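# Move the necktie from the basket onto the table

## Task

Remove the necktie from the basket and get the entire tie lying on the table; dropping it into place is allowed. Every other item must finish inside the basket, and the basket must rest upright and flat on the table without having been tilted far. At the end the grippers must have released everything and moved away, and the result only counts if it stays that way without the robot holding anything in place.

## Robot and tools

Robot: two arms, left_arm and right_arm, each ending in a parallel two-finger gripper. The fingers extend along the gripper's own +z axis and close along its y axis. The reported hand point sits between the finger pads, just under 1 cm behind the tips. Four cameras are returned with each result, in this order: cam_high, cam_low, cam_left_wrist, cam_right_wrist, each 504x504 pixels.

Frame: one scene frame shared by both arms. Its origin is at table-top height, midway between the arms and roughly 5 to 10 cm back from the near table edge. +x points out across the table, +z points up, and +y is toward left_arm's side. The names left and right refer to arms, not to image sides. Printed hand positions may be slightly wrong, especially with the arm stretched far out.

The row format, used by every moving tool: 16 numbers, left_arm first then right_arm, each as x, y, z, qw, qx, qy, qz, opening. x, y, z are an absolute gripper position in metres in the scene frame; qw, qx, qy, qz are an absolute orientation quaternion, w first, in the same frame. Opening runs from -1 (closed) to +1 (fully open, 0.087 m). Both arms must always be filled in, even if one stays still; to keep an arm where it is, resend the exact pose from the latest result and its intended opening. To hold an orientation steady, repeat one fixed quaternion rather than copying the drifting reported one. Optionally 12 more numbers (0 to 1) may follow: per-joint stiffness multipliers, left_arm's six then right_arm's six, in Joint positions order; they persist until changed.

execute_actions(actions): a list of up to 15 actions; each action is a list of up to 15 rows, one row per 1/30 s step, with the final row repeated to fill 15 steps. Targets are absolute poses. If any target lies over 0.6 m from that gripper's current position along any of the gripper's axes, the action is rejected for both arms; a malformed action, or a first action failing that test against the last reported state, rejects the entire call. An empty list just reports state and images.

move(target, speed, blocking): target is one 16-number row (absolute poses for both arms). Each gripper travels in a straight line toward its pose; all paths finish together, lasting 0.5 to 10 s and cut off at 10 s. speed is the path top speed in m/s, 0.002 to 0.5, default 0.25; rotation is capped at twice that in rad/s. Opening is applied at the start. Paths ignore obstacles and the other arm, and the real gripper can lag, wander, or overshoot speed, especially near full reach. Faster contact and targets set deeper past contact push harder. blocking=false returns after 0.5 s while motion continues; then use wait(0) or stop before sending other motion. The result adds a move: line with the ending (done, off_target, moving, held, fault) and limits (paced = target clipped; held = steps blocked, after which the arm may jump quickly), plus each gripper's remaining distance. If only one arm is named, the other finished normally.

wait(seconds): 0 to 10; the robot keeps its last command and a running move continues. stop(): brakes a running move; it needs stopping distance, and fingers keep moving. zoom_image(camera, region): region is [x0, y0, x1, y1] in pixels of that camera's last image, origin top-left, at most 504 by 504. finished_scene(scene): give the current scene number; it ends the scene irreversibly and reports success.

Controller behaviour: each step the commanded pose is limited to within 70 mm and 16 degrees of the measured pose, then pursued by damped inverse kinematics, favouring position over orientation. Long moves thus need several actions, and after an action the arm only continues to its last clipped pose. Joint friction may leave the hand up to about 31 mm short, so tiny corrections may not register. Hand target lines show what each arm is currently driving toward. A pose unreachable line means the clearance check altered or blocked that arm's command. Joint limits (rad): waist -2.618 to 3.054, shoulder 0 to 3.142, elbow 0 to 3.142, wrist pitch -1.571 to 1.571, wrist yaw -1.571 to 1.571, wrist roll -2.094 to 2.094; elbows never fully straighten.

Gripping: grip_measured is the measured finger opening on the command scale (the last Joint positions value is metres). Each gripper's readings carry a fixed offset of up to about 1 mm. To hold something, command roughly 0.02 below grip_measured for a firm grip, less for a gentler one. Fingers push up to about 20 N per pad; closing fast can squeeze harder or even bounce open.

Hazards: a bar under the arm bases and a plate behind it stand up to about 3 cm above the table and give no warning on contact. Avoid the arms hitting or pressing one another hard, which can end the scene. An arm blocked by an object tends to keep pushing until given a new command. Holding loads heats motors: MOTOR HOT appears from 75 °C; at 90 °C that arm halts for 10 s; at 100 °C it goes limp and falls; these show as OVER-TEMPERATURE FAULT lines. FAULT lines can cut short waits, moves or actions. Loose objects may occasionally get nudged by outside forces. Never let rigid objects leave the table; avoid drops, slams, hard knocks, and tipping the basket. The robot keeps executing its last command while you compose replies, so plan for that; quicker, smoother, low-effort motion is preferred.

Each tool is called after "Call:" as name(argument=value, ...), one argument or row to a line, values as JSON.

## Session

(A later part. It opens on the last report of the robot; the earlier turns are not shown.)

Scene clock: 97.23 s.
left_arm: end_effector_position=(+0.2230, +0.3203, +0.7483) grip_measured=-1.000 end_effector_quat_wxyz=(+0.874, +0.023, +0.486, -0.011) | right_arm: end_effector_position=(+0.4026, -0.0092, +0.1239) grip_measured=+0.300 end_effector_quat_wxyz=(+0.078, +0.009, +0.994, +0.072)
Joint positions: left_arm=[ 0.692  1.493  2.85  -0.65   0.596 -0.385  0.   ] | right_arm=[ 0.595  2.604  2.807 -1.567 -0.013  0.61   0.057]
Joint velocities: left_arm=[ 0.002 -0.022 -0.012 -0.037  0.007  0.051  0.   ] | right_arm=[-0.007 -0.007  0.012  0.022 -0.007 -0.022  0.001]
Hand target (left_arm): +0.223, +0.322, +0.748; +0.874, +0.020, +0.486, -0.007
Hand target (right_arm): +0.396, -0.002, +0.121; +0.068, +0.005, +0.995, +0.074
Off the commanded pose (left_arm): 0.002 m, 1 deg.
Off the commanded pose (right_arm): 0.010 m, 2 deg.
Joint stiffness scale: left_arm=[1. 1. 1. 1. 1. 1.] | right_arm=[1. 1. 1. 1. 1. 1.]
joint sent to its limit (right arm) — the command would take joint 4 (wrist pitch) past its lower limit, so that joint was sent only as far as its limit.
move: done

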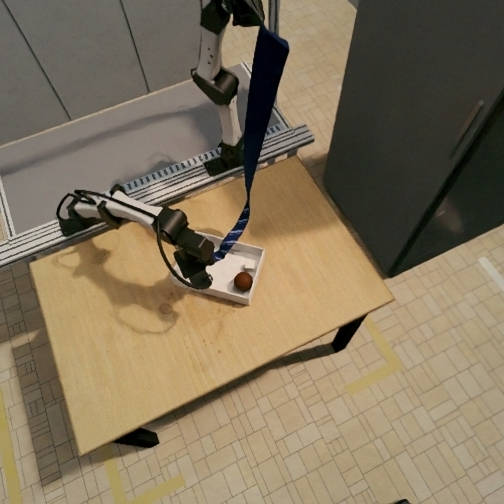

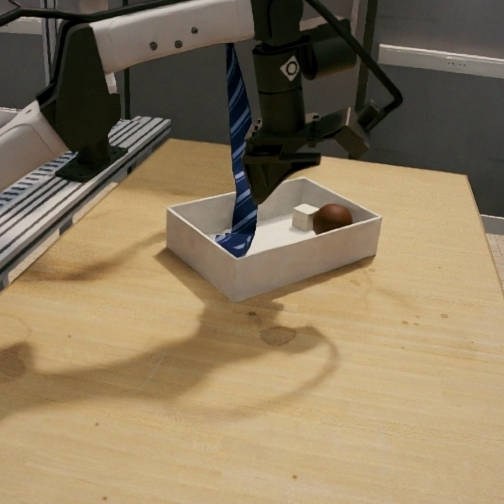

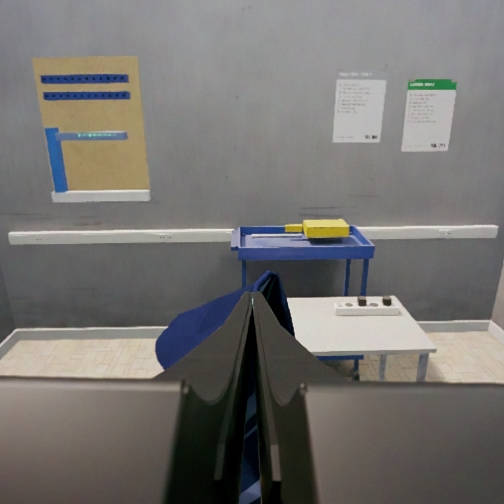

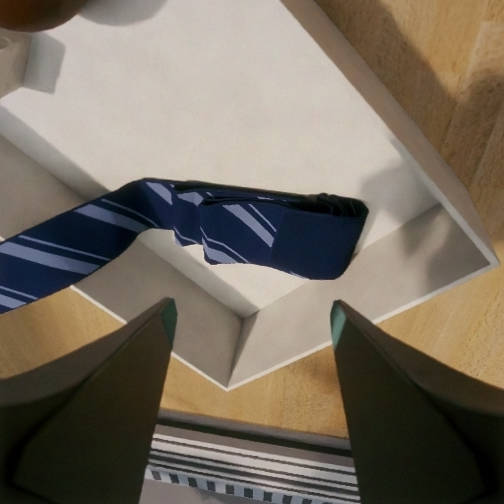

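Call:
move(
  target=[0.2234,0.3221,0.748,0.874,0.02,0.486,-0.007,-1,0.42,-0.005,0.05,0.04,0,0.996,0.08,0.3],
  speed=0.08,
)

Scene clock: 103.43 s.
left_arm: end_effector_position=(+0.2230, +0.3203, +0.7483) grip_measured=-1.000 end_effector_quat_wxyz=(+0.874, +0.023, +0.486, -0.011) | right_arm: end_effector_position=(+0.4160, -0.0048, +0.0583) grip_measured=+0.300 end_effector_quat_wxyz=(+0.044, +0.000, +0.996, +0.075)
Joint positions: left_arm=[ 0.692  1.493  2.85  -0.65   0.596 -0.385  0.   ] | right_arm=[ 0.571  2.691  2.702 -1.428 -0.062  0.572  0.057]
Joint velocities: left_arm=[-0.002  0.012 -0.002  0.007  0.066  0.066  0.   ] | right_arm=[ 0.002 -0.007 -0.007  0.007  0.066 -0.051  0.001]
Hand target (left_arm): +0.223, +0.322, +0.748; +0.874, +0.020, +0.486, -0.007
Hand target (right_arm): +0.419, -0.006, +0.050; +0.039, +0.000, +0.996, +0.079
Off the commanded pose (left_arm): 0.002 m, 1 deg.
Off the commanded pose (right_arm): 0.009 m, 1 deg.
Joint stiffness scale: left_arm=[1. 1. 1. 1. 1. 1.] | right_arm=[1. 1. 1. 1. 1. 1.]
move: done

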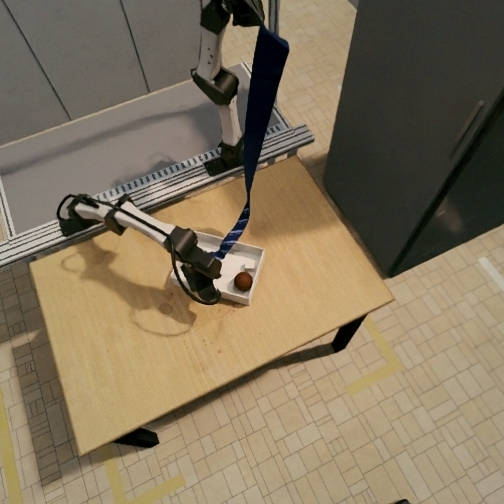

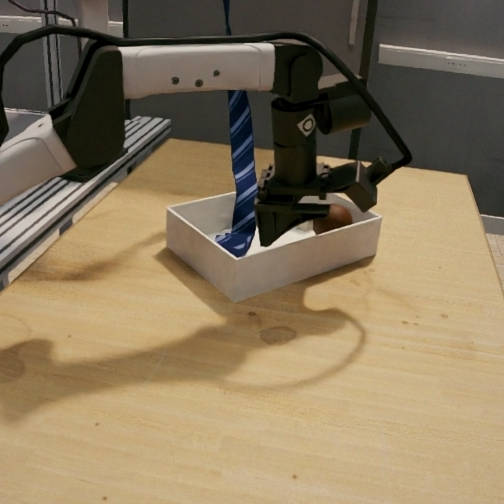

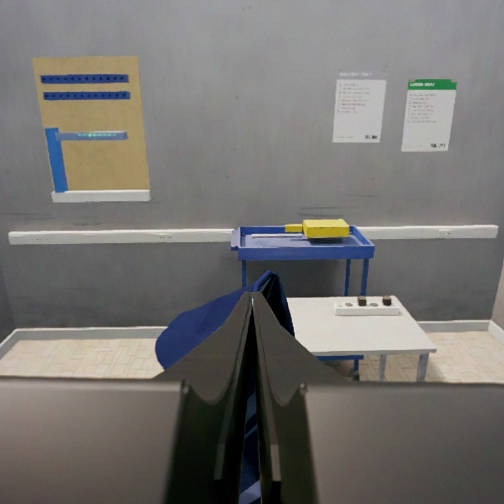

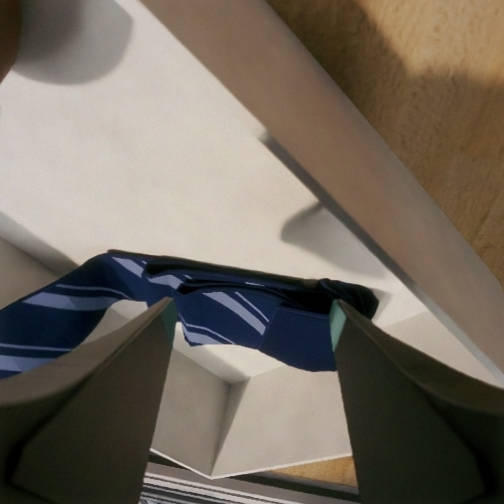

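Call:
move(
  target=[0.2234,0.3221,0.748,0.874,0.02,0.486,-0.007,-1,0.405,-0.002,0.005,0.04,0,0.996,0.08,0.3],
  speed=0.05,
)

Call:
move(
  target=[0.2234,0.3221,0.748,0.874,0.02,0.486,-0.007,-1,0.405,-0.002,0.005,0.04,0,0.996,0.08,-1],
)

Call:
move(
  target=[0.2234,0.3221,0.748,0.874,0.02,0.486,-0.007,-1,0.39,0.0,0.14,0.08,0,0.993,0.08,-1],
  speed=0.1,
)

Scene clock: 111.73 s.
left_arm: end_effector_position=(+0.2230, +0.3203, +0.7483) grip_measured=-1.000 end_effector_quat_wxyz=(+0.874, +0.023, +0.486, -0.011) | right_arm: end_effector_position=(+0.4070, -0.0053, +0.0183) grip_measured=+0.300 end_effector_quat_wxyz=(+0.044, +0.001, +0.996, +0.082)
Joint positions: left_arm=[ 0.692  1.493  2.85  -0.65   0.596 -0.385  0.   ] | right_arm=[ 0.574  2.556  2.28  -1.134 -0.073  0.579  0.057]
Joint velocities: left_arm=[-0.007 -0.012 -0.022 -0.066 -0.007 -0.066  0.   ] | right_arm=[ 0.012  0.007 -0.002 -0.022  0.022 -0.037  0.   ]
Hand target (left_arm): +0.223, +0.322, +0.748; +0.874, +0.020, +0.486, -0.007
Hand target (right_arm): +0.404, -0.003, +0.005; +0.040, -0.000, +0.996, +0.080
Off the commanded pose (left_arm): 0.002 m, 1 deg.
Off the commanded pose (right_arm): 0.014 m, 1 deg.
Joint stiffness scale: left_arm=[1. 1. 1. 1. 1. 1.] | right_arm=[1. 1. 1. 1. 1. 1.]
move: off_target (right_arm)

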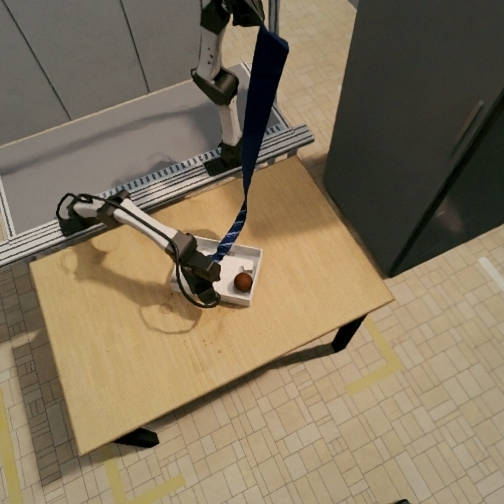

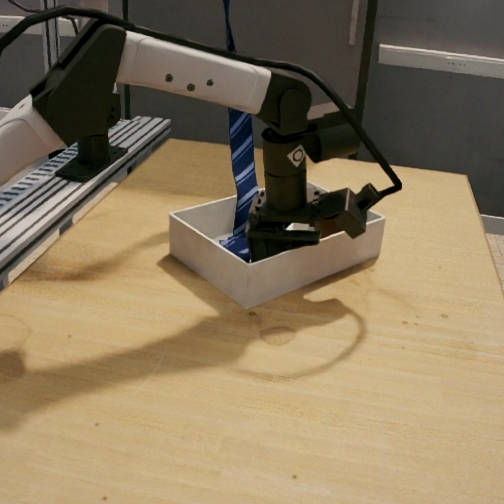

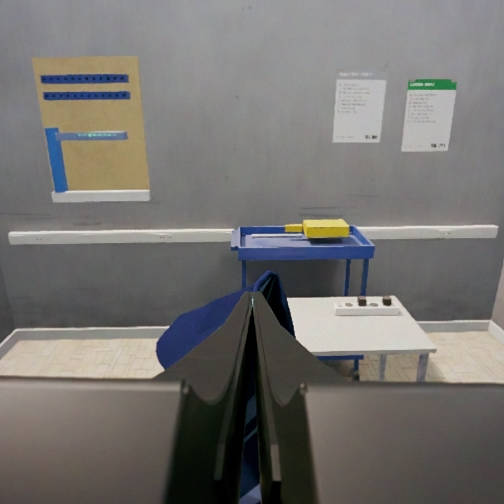

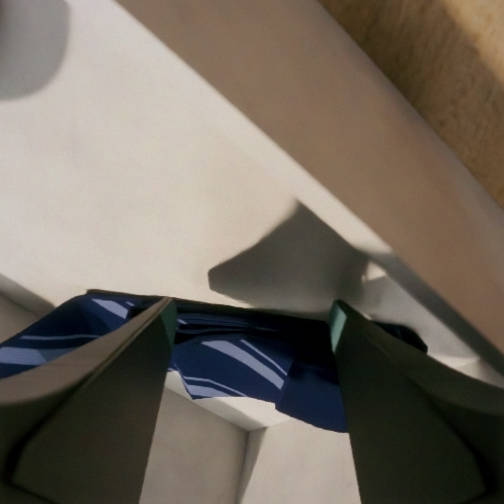

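Scene clock: 112.43 s.
left_arm: end_effector_position=(+0.2230, +0.3203, +0.7483) grip_measured=-1.000 end_effector_quat_wxyz=(+0.874, +0.023, +0.486, -0.011) | right_arm: end_effector_position=(+0.4088, -0.0042, +0.0184) grip_measured=-0.979 end_effector_quat_wxyz=(+0.047, +0.001, +0.995, +0.084)
Joint positions: left_arm=[ 0.692  1.493  2.85  -0.65   0.596 -0.385  0.   ] | right_arm=[ 0.574  2.556  2.28  -1.126 -0.073  0.579  0.001]
Joint velocities: left_arm=[ 0.012  0.027 -0.012 -0.022  0.007 -0.037  0.   ] | right_arm=[ 0.007 -0.017 -0.002 -0.022  0.051  0.037  0.001]
Hand target (left_arm): +0.223, +0.322, +0.748; +0.874, +0.020, +0.486, -0.007
Hand target (right_arm): +0.405, -0.002, +0.005; +0.040, -0.000, +0.996, +0.080
Off the commanded pose (left_arm): 0.002 m, 1 deg.
Off the commanded pose (right_arm): 0.014 m, 1 deg.
Joint stiffness scale: left_arm=[1. 1. 1. 1. 1. 1.] | right_arm=[1. 1. 1. 1. 1. 1.]
move: off_target (right_arm)

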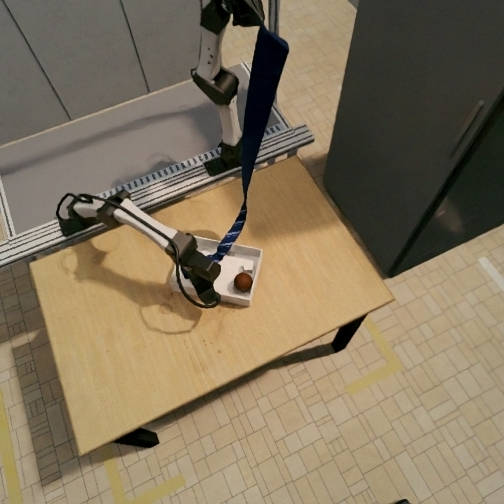

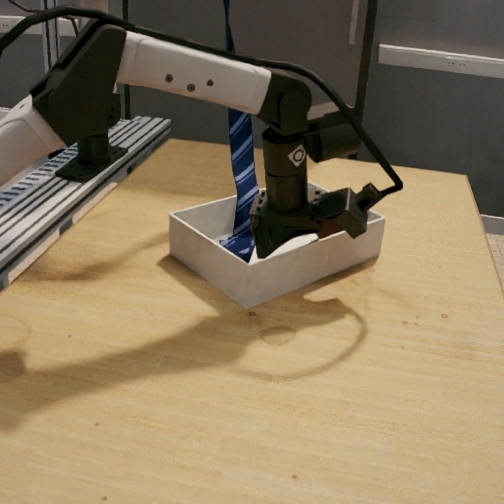

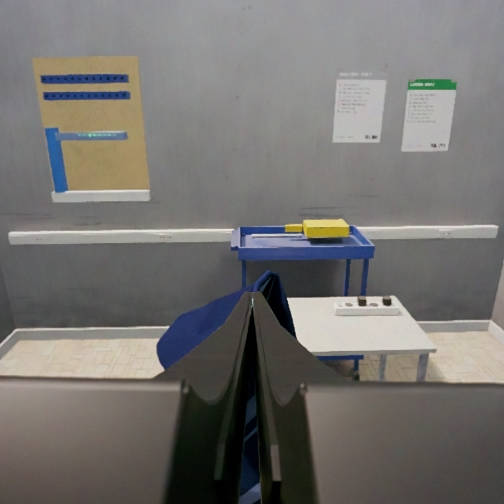

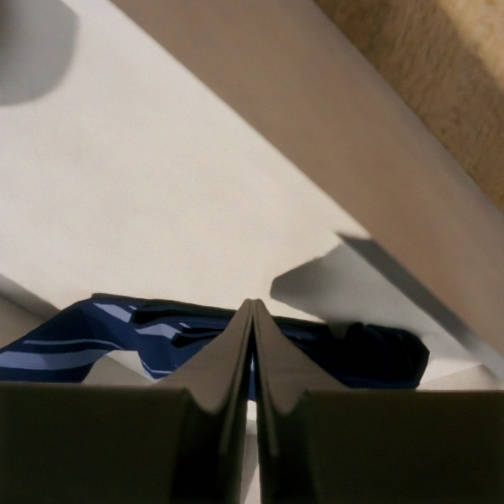

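Scene clock: 114.47 s.
left_arm: end_effector_position=(+0.2230, +0.3203, +0.7483) grip_measured=-1.000 end_effector_quat_wxyz=(+0.874, +0.023, +0.486, -0.011) | right_arm: end_effector_position=(+0.3960, -0.0026, +0.1416) grip_measured=-0.979 end_effector_quat_wxyz=(+0.085, +0.004, +0.992, +0.090)
Joint positions: left_arm=[ 0.692  1.493  2.85  -0.65   0.596 -0.385  0.   ] | right_arm=[ 0.607  2.562  2.796 -1.566 -0.033  0.613  0.001]
Joint velocities: left_arm=[-0.007 -0.007 -0.017 -0.007 -0.051 -0.037  0.   ] | right_arm=[ 0.002  0.007 -0.007 -0.051 -0.037  0.007 -0.001]
Hand target (left_arm): +0.223, +0.322, +0.748; +0.874, +0.020, +0.486, -0.007
Hand target (right_arm): +0.392, +0.001, +0.140; +0.084, +0.000, +0.993, +0.082
Off the commanded pose (left_arm): 0.002 m, 1 deg.
Off the commanded pose (right_arm): 0.007 m, 1 deg.
Joint stiffness scale: left_arm=[1. 1. 1. 1. 1. 1.] | right_arm=[1. 1. 1. 1. 1. 1.]
joint sent to its limit (right arm) — the command would take joint 4 (wrist pitch) past its lower limit, so that joint was sent only as far as its limit.
move: done

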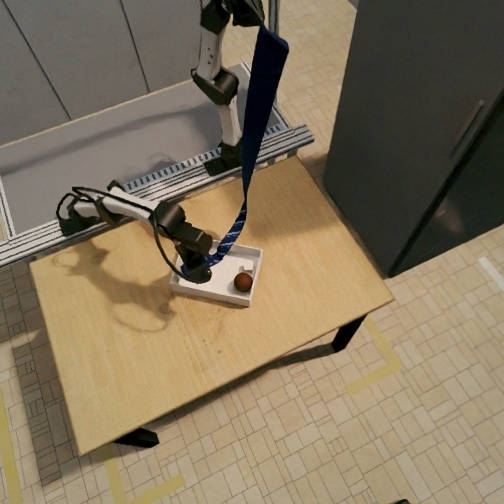

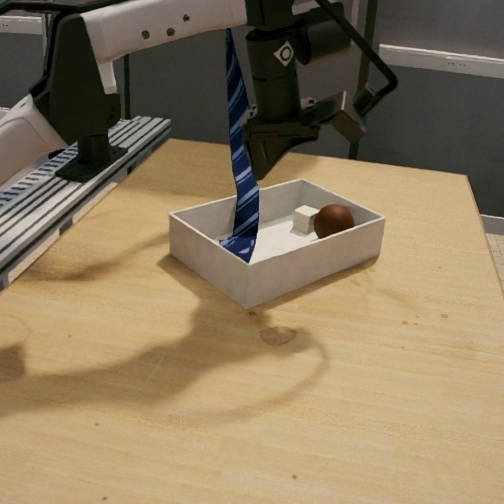

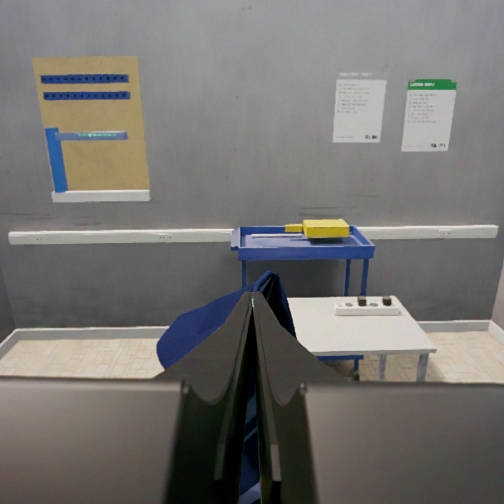

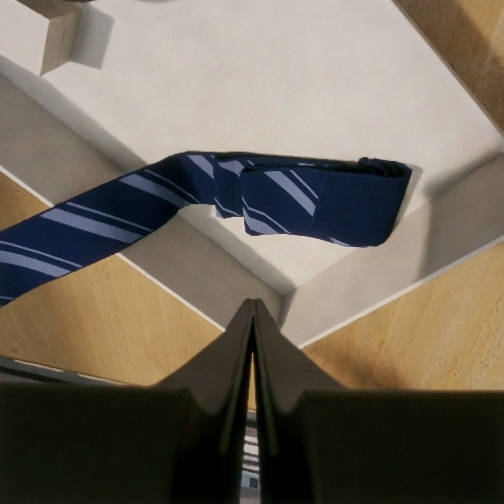

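Call:
move(
  target=[0.2234,0.3221,0.748,0.874,0.02,0.486,-0.007,-1,0.398,-0.015,0.045,0.04,0,0.996,0.08,0.3],
  speed=0.08,
)

Scene clock: 129.97 s.
left_arm: end_effector_position=(+0.2230, +0.3203, +0.7483) grip_measured=-1.000 end_effector_quat_wxyz=(+0.874, +0.023, +0.486, -0.011) | right_arm: end_effector_position=(+0.3943, -0.0144, +0.0479) grip_measured=+0.300 end_effector_quat_wxyz=(+0.040, +0.000, +0.997, +0.073)
Joint positions: left_arm=[ 0.692  1.493  2.85  -0.65   0.596 -0.385  0.   ] | right_arm=[ 0.577  2.482  2.261 -1.206 -0.062  0.579  0.057]
Joint velocities: left_arm=[-0.012  0.007  0.012 -0.007  0.007  0.051  0.   ] | right_arm=[-0.007  0.002  0.007  0.022  0.007 -0.066  0.001]
Hand target (left_arm): +0.223, +0.322, +0.748; +0.874, +0.020, +0.486, -0.007
Hand target (right_arm): +0.397, -0.016, +0.046; +0.040, +0.000, +0.996, +0.080
Off the commanded pose (left_arm): 0.002 m, 1 deg.
Off the commanded pose (right_arm): 0.005 m, 1 deg.
Joint stiffness scale: left_arm=[1. 1. 1. 1. 1. 1.] | right_arm=[1. 1. 1. 1. 1. 1.]
move: done

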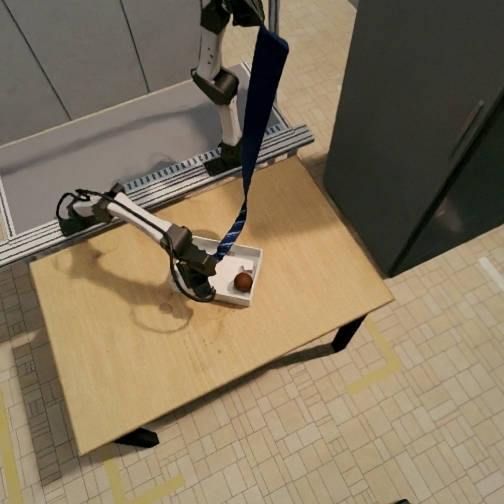

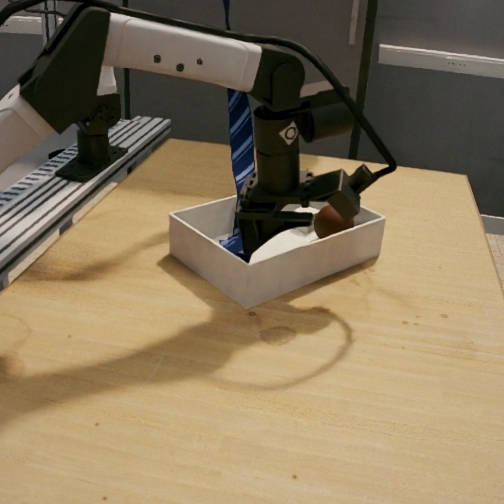

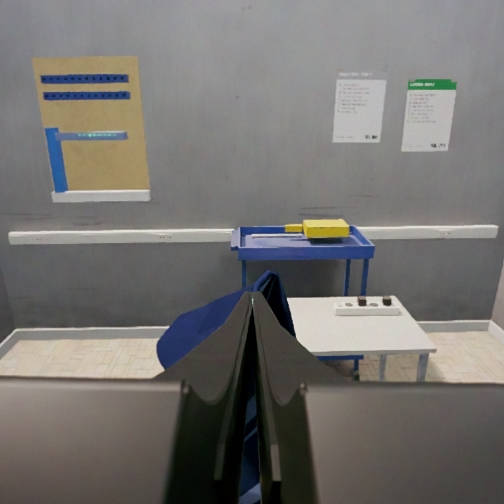

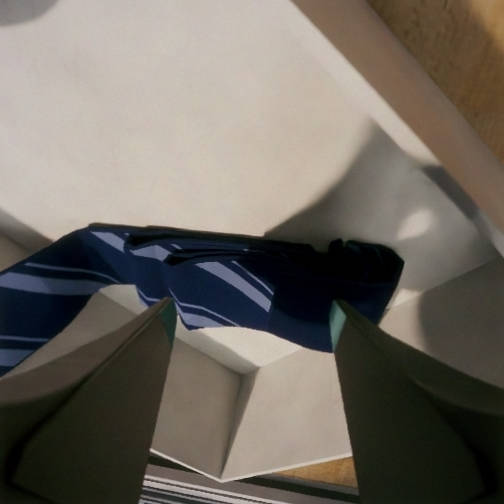

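Call:
move(
  target=[0.2234,0.3221,0.748,0.874,0.02,0.486,-0.007,-1,0.386,-0.013,0.008,0.04,0,0.996,0.08,0.3],
  speed=0.04,
)

Scene clock: 136.77 s.
left_arm: end_effector_position=(+0.2230, +0.3203, +0.7483) grip_measured=-1.000 end_effector_quat_wxyz=(+0.874, +0.023, +0.486, -0.011) | right_arm: end_effector_position=(+0.3884, -0.0176, +0.0217) grip_measured=+0.300 end_effector_quat_wxyz=(+0.044, +0.000, +0.996, +0.076)
Joint positions: left_arm=[ 0.692  1.493  2.85  -0.65   0.596 -0.385  0.   ] | right_arm=[ 0.577  2.437  2.076 -1.056 -0.062  0.579  0.057]
Joint velocities: left_arm=[ 0.002  0.017  0.007  0.022 -0.007  0.022  0.   ] | right_arm=[-0.012  0.007 -0.012 -0.007 -0.037  0.037  0.001]
Hand target (left_arm): +0.223, +0.322, +0.748; +0.874, +0.020, +0.486, -0.007
Hand target (right_arm): +0.385, -0.014, +0.008; +0.039, +0.000, +0.996, +0.079
Off the commanded pose (left_arm): 0.002 m, 1 deg.
Off the commanded pose (right_arm): 0.015 m, 1 deg.
Joint stiffness scale: left_arm=[1. 1. 1. 1. 1. 1.] | right_arm=[1. 1. 1. 1. 1. 1.]
move: off_target (right_arm)

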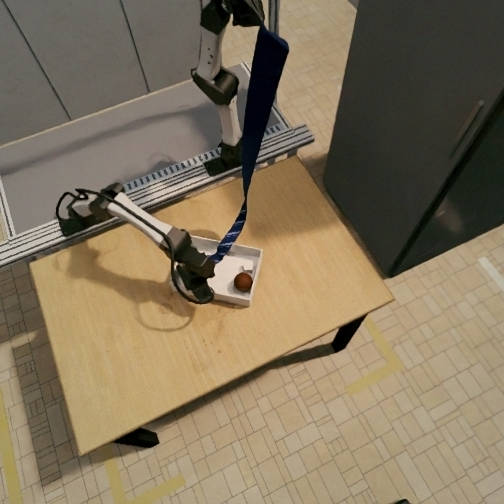

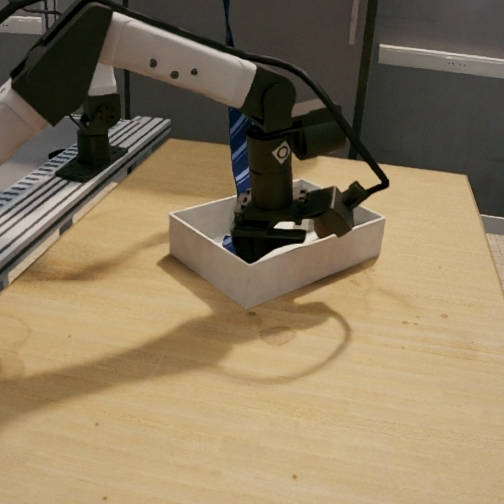

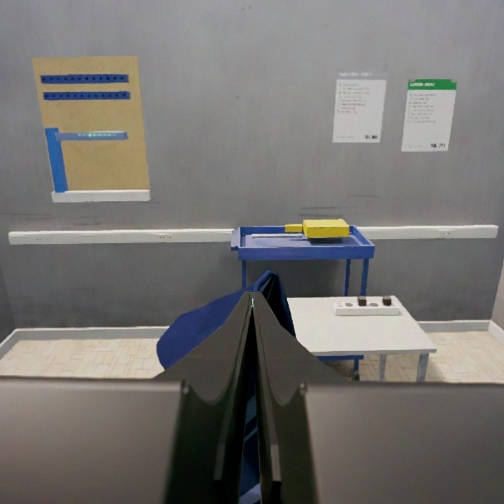

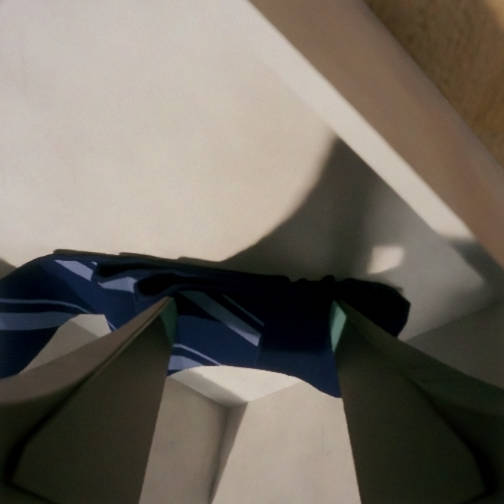

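Tips are on the tie. Press a bit further and close.

Call:
move(
  target=[0.2234,0.3221,0.748,0.874,0.02,0.486,-0.007,-1,0.386,-0.013,-0.01,0.04,0,0.996,0.08,0.3],
  speed=0.04,
)

Call:
move(
  target=[0.2234,0.3221,0.748,0.874,0.02,0.486,-0.007,-1,0.386,-0.013,-0.01,0.04,0,0.996,0.08,-1],
)

Call:
move(
  target=[0.2234,0.3221,0.748,0.874,0.02,0.486,-0.007,-1,0.38,-0.01,0.14,0.08,0,0.993,0.08,-1],
  speed=0.08,
)

Scene clock: 144.10 s.
left_arm: end_effector_position=(+0.2230, +0.3203, +0.7483) grip_measured=-1.000 end_effector_quat_wxyz=(+0.874, +0.023, +0.486, -0.011) | right_arm: end_effector_position=(+0.3898, -0.0165, +0.0195) grip_measured=+0.300 end_effector_quat_wxyz=(+0.052, +0.000, +0.995, +0.081)
Joint positions: left_arm=[ 0.692  1.493  2.85  -0.65   0.596 -0.385  0.   ] | right_arm=[ 0.577  2.423  2.041 -1.015 -0.063  0.579  0.057]
Joint velocities: left_arm=[ 0.007  0.012 -0.017  0.051  0.095  0.125  0.   ] | right_arm=[-0.007  0.002  0.002  0.081 -0.022  0.007  0.001]
Hand target (left_arm): +0.223, +0.322, +0.748; +0.874, +0.020, +0.486, -0.007
Hand target (right_arm): +0.384, -0.014, -0.009; +0.039, -0.000, +0.996, +0.079
Off the commanded pose (left_arm): 0.002 m, 1 deg.
Off the commanded pose (right_arm): 0.030 m, 1 deg.
Joint stiffness scale: left_arm=[1. 1. 1. 1. 1. 1.] | right_arm=[1. 1. 1. 1. 1. 1.]
move: off_target (right_arm)

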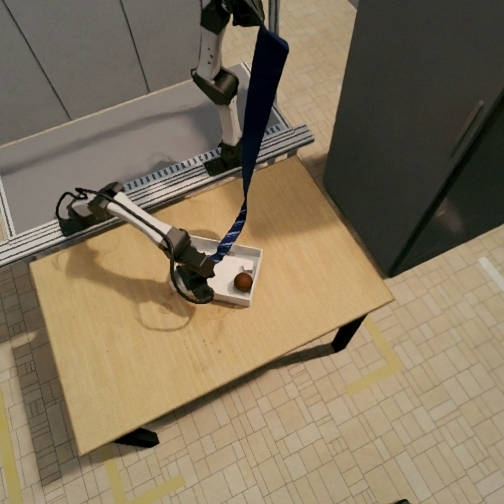

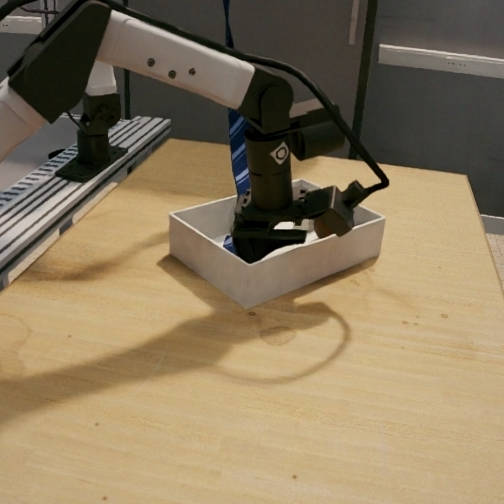

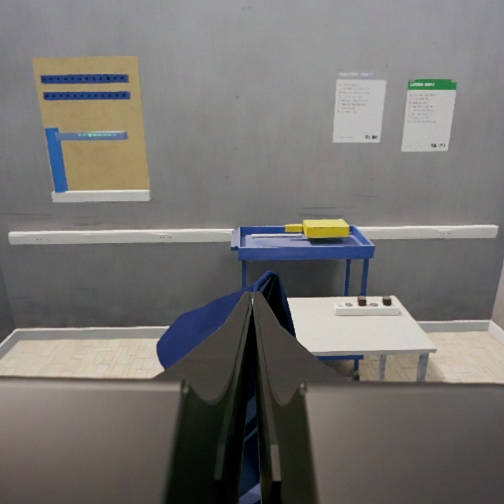

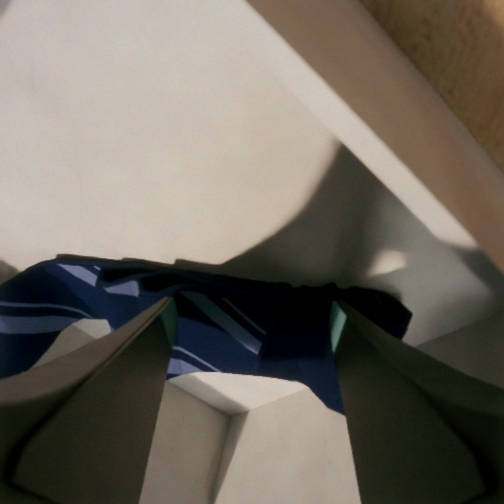

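Scene clock: 144.80 s.
left_arm: end_effector_position=(+0.2230, +0.3203, +0.7483) grip_measured=-1.000 end_effector_quat_wxyz=(+0.874, +0.023, +0.486, -0.011) | right_arm: end_effector_position=(+0.3927, -0.0146, +0.0169) grip_measured=-0.963 end_effector_quat_wxyz=(+0.060, -0.000, +0.994, +0.086)
Joint positions: left_arm=[ 0.692  1.493  2.85  -0.65   0.596 -0.385  0.   ] | right_arm=[ 0.577  2.42   2.025 -0.984 -0.063  0.579  0.002]
Joint velocities: left_arm=[-0.007  0.022  0.002 -0.007 -0.007 -0.022  0.   ] | right_arm=[-0.017  0.002  0.017  0.022 -0.081  0.007 -0.   ]
Hand target (left_arm): +0.223, +0.322, +0.748; +0.874, +0.020, +0.486, -0.007
Hand target (right_arm): +0.385, -0.014, -0.009; +0.040, +0.000, +0.996, +0.080
Off the commanded pose (left_arm): 0.002 m, 1 deg.
Off the commanded pose (right_arm): 0.028 m, 2 deg.
Joint stiffness scale: left_arm=[1. 1. 1. 1. 1. 1.] | right_arm=[1. 1. 1. 1. 1. 1.]
move: off_target (right_arm)

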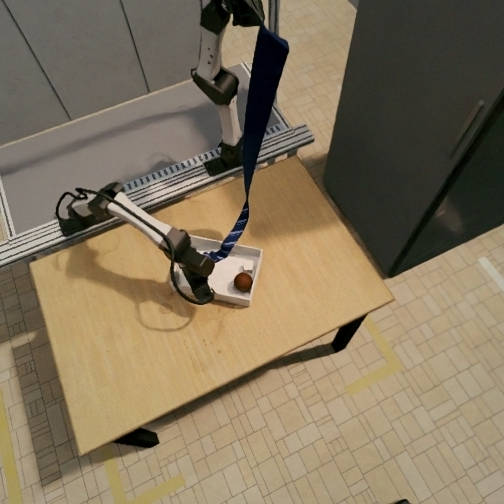

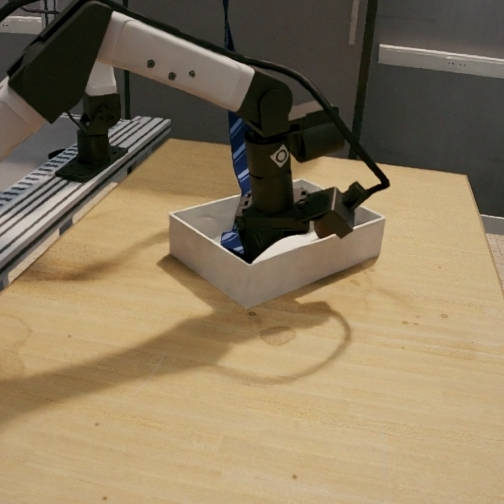

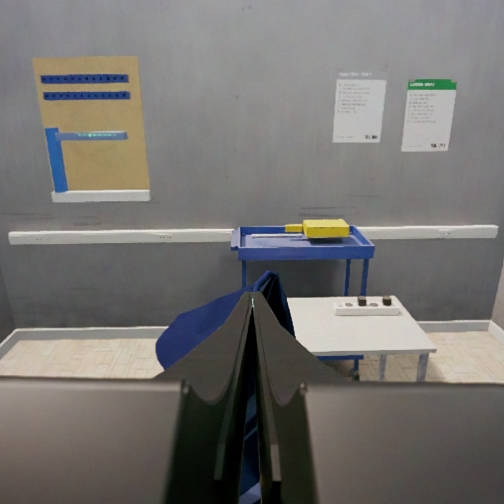

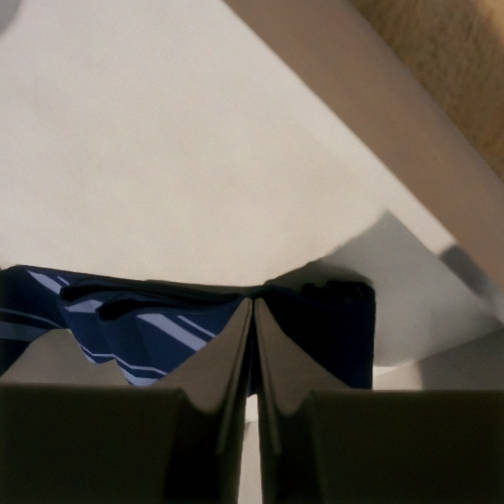

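Scene clock: 147.10 s.
left_arm: end_effector_position=(+0.2230, +0.3203, +0.7483) grip_measured=-1.000 end_effector_quat_wxyz=(+0.874, +0.023, +0.486, -0.011) | right_arm: end_effector_position=(+0.3852, -0.0130, +0.1421) grip_measured=-0.963 end_effector_quat_wxyz=(+0.082, +0.003, +0.993, +0.087)
Joint positions: left_arm=[ 0.692  1.493  2.85  -0.65   0.596 -0.385  0.   ] | right_arm=[ 0.602  2.393  2.48  -1.426 -0.034  0.608  0.002]
Joint velocities: left_arm=[-0.002 -0.007 -0.002 -0.007 -0.037  0.022  0.   ] | right_arm=[-0.007  0.012 -0.002  0.007  0.051 -0.022 -0.001]
Hand target (left_arm): +0.223, +0.322, +0.748; +0.874, +0.020, +0.486, -0.007
Hand target (right_arm): +0.382, -0.009, +0.140; +0.081, -0.000, +0.993, +0.080
Off the commanded pose (left_arm): 0.002 m, 1 deg.
Off the commanded pose (right_arm): 0.006 m, 1 deg.
Joint stiffness scale: left_arm=[1. 1. 1. 1. 1. 1.] | right_arm=[1. 1. 1. 1. 1. 1.]
move: done

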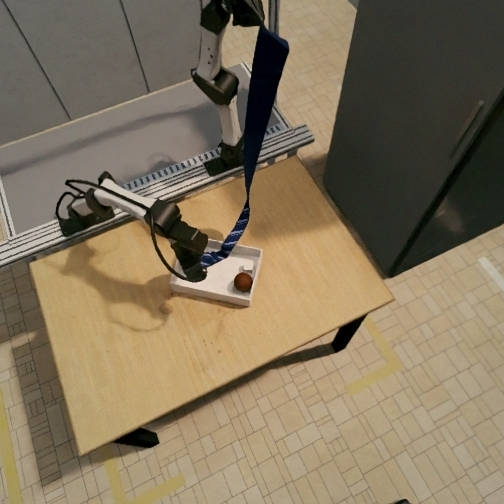

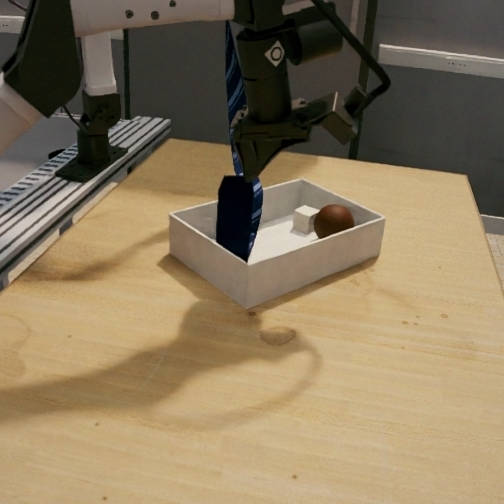

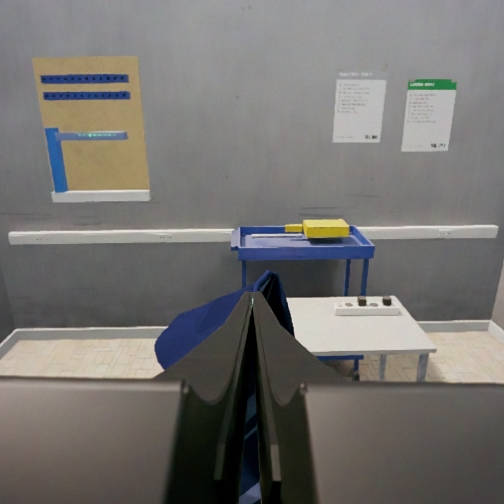

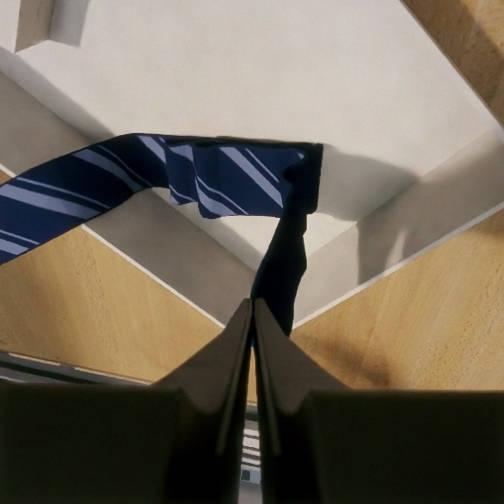

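Call:
move(
  target=[0.2234,0.3221,0.748,0.874,0.02,0.486,-0.007,-1,0.33,-0.12,0.36,0.4,0,0.91,0.05,-1],
  speed=0.08,
)

Scene clock: 157.87 s.
left_arm: end_effector_position=(+0.2230, +0.3203, +0.7483) grip_measured=-1.000 end_effector_quat_wxyz=(+0.874, +0.023, +0.486, -0.011) | right_arm: end_effector_position=(+0.3339, -0.1192, +0.3484) grip_measured=-0.963 end_effector_quat_wxyz=(+0.384, +0.003, +0.922, +0.046)
Joint positions: left_arm=[ 0.692  1.493  2.85  -0.65   0.596 -0.385  0.   ] | right_arm=[ 0.663  1.675  2.14  -1.32   0.391  0.51   0.002]
Joint velocities: left_arm=[ 0.007  0.002  0.022  0.022  0.007 -0.022  0.   ] | right_arm=[-0.012 -0.002  0.007  0.051 -0.007  0.007 -0.001]
Hand target (left_arm): +0.223, +0.322, +0.748; +0.874, +0.020, +0.486, -0.007
Hand target (right_arm): +0.333, -0.117, +0.360; +0.402, -0.001, +0.914, +0.052
Off the commanded pose (left_arm): 0.002 m, 1 deg.
Off the commanded pose (right_arm): 0.012 m, 2 deg.
Joint stiffness scale: left_arm=[1. 1. 1. 1. 1. 1.] | right_arm=[1. 1. 1. 1. 1. 1.]
move: off_target (right_arm)

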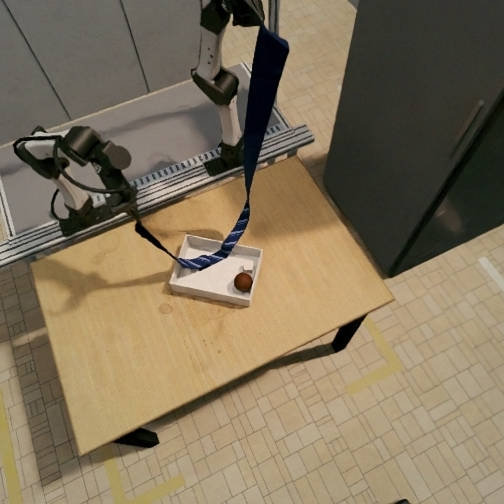

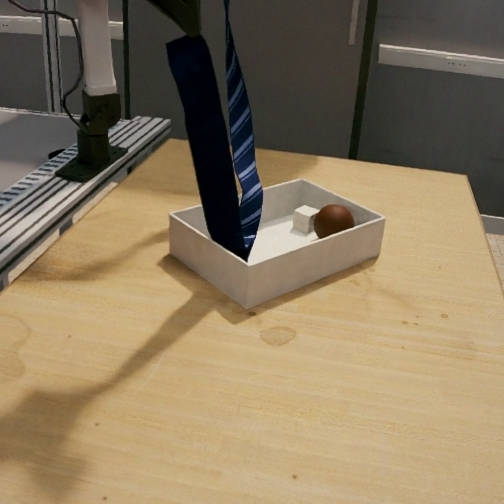

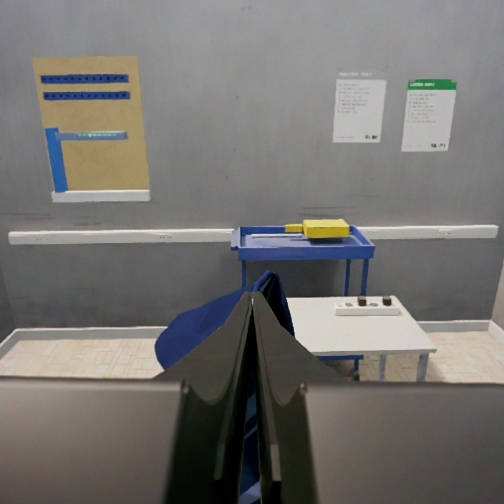

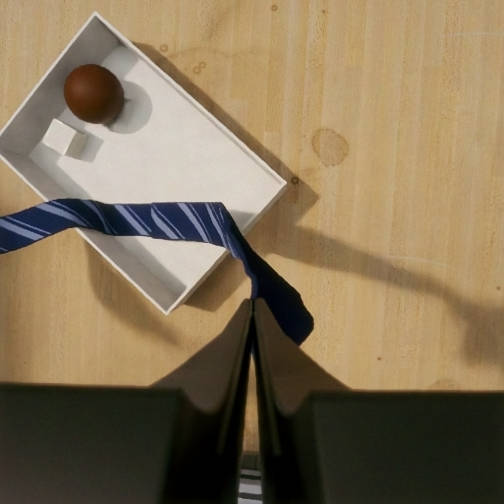

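Call:
move(
  target=[0.2234,0.3221,0.748,0.874,0.02,0.486,-0.007,-1,0.27,-0.24,0.58,0.7,0,0.714,0,-1],
  speed=0.08,
)

Scene clock: 167.07 s.
left_arm: end_effector_position=(+0.2230, +0.3203, +0.7483) grip_measured=-1.000 end_effector_quat_wxyz=(+0.874, +0.023, +0.486, -0.011) | right_arm: end_effector_position=(+0.2799, -0.2293, +0.5676) grip_measured=-0.963 end_effector_quat_wxyz=(+0.685, -0.013, +0.728, -0.006)
Joint positions: left_arm=[ 0.692  1.493  2.85  -0.65   0.596 -0.385  0.   ] | right_arm=[ 0.726  1.363  2.341 -1.048  0.713  0.003  0.002]
Joint velocities: left_arm=[-0.007 -0.017  0.007  0.007  0.007 -0.037  0.   ] | right_arm=[-0.002  0.002 -0.012  0.037 -0.037 -0.095 -0.001]
Hand target (left_arm): +0.223, +0.322, +0.748; +0.874, +0.020, +0.486, -0.007
Hand target (right_arm): +0.273, -0.236, +0.581; +0.701, -0.002, +0.713, +0.002
Off the commanded pose (left_arm): 0.002 m, 1 deg.
Off the commanded pose (right_arm): 0.019 m, 3 deg.
Joint stiffness scale: left_arm=[1. 1. 1. 1. 1. 1.] | right_arm=[1. 1. 1. 1. 1. 1.]
move: off_target (right_arm)

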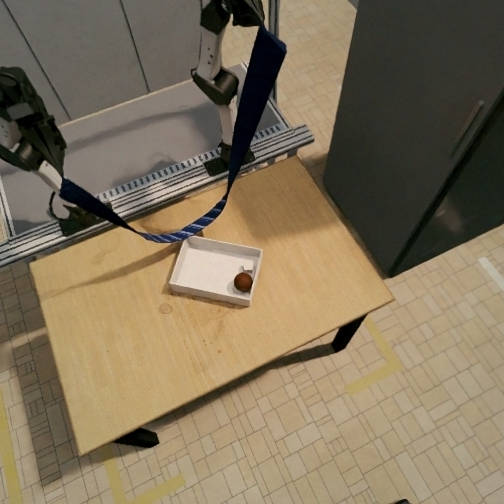

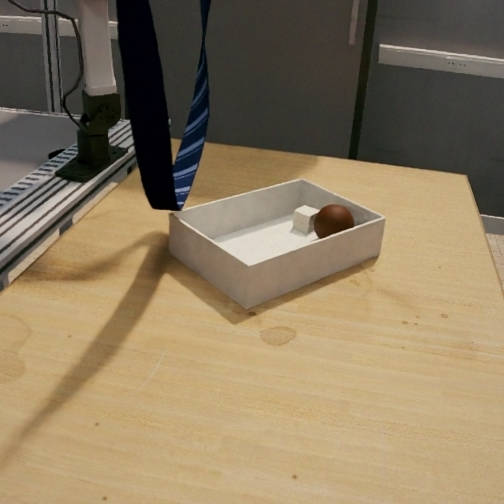

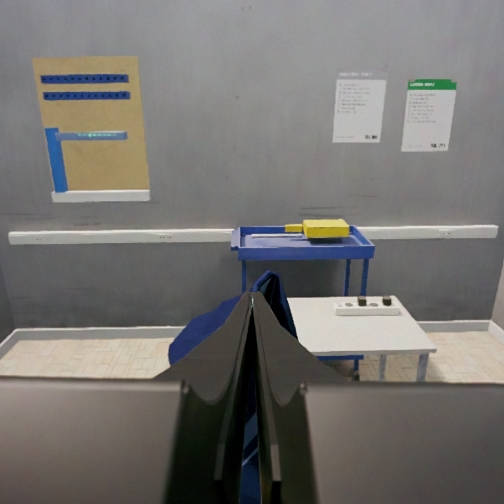

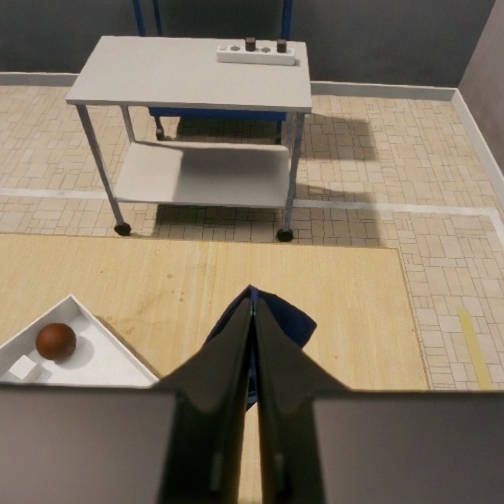

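Call:
move(
  target=[0.25,0.35,0.36,0.6,0,0.8,0,-1,0.25,-0.32,0.30,0.6,0,0.8,0,-1],
  speed=0.12,
)

Scene clock: 178.70 s.
left_arm: end_effector_position=(+0.2582, +0.3577, +0.3693) grip_measured=-1.000 end_effector_quat_wxyz=(+0.606, -0.008, +0.795, -0.003) | right_arm: end_effector_position=(+0.2462, -0.3240, +0.2970) grip_measured=-0.963 end_effector_quat_wxyz=(+0.586, +0.013, +0.810, +0.010)
Joint positions: left_arm=[ 0.651  0.832  1.263 -0.738  0.581  0.178  0.   ] | right_arm=[-0.185  0.597  0.934 -0.653 -0.176 -0.041  0.002]
Joint velocities: left_arm=[ 0.012  0.007  0.007 -0.037  0.022  0.022  0.   ] | right_arm=[-0.017 -0.012  0.017 -0.022 -0.022  0.007  0.   ]
Hand target (left_arm): +0.254, +0.354, +0.364; +0.603, -0.005, +0.798, -0.003
Hand target (right_arm): +0.246, -0.325, +0.300; +0.597, +0.008, +0.802, +0.009
Off the commanded pose (left_arm): 0.015 m, 1 deg.
Off the commanded pose (right_arm): 0.006 m, 3 deg.
Joint stiffness scale: left_arm=[1. 1. 1. 1. 1. 1.] | right_arm=[1. 1. 1. 1. 1. 1.]
move: off_target (left_arm, right_arm)

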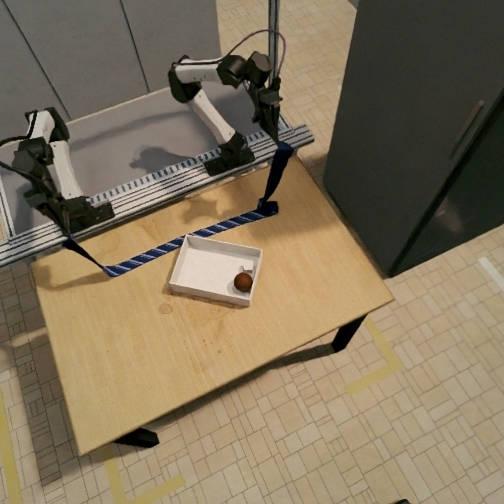

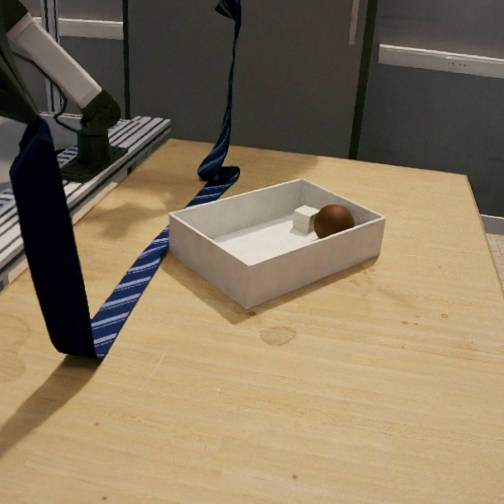

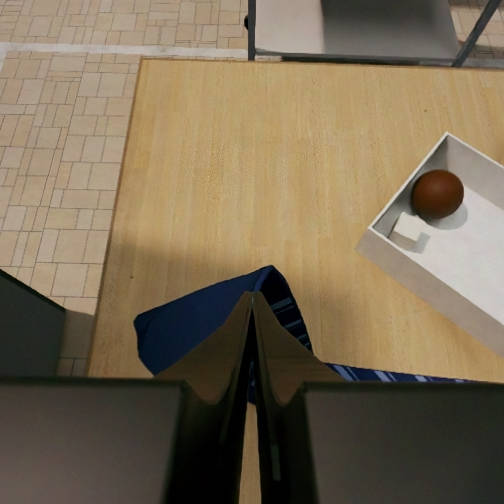

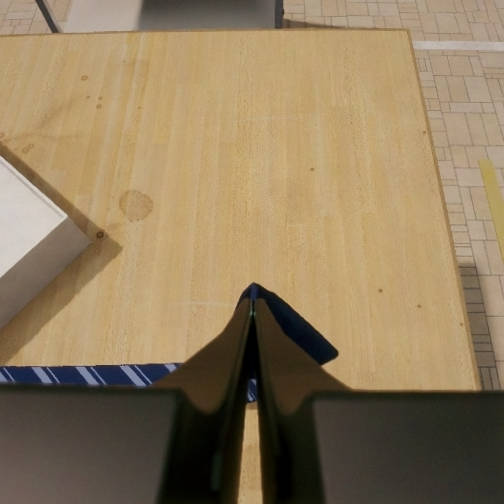

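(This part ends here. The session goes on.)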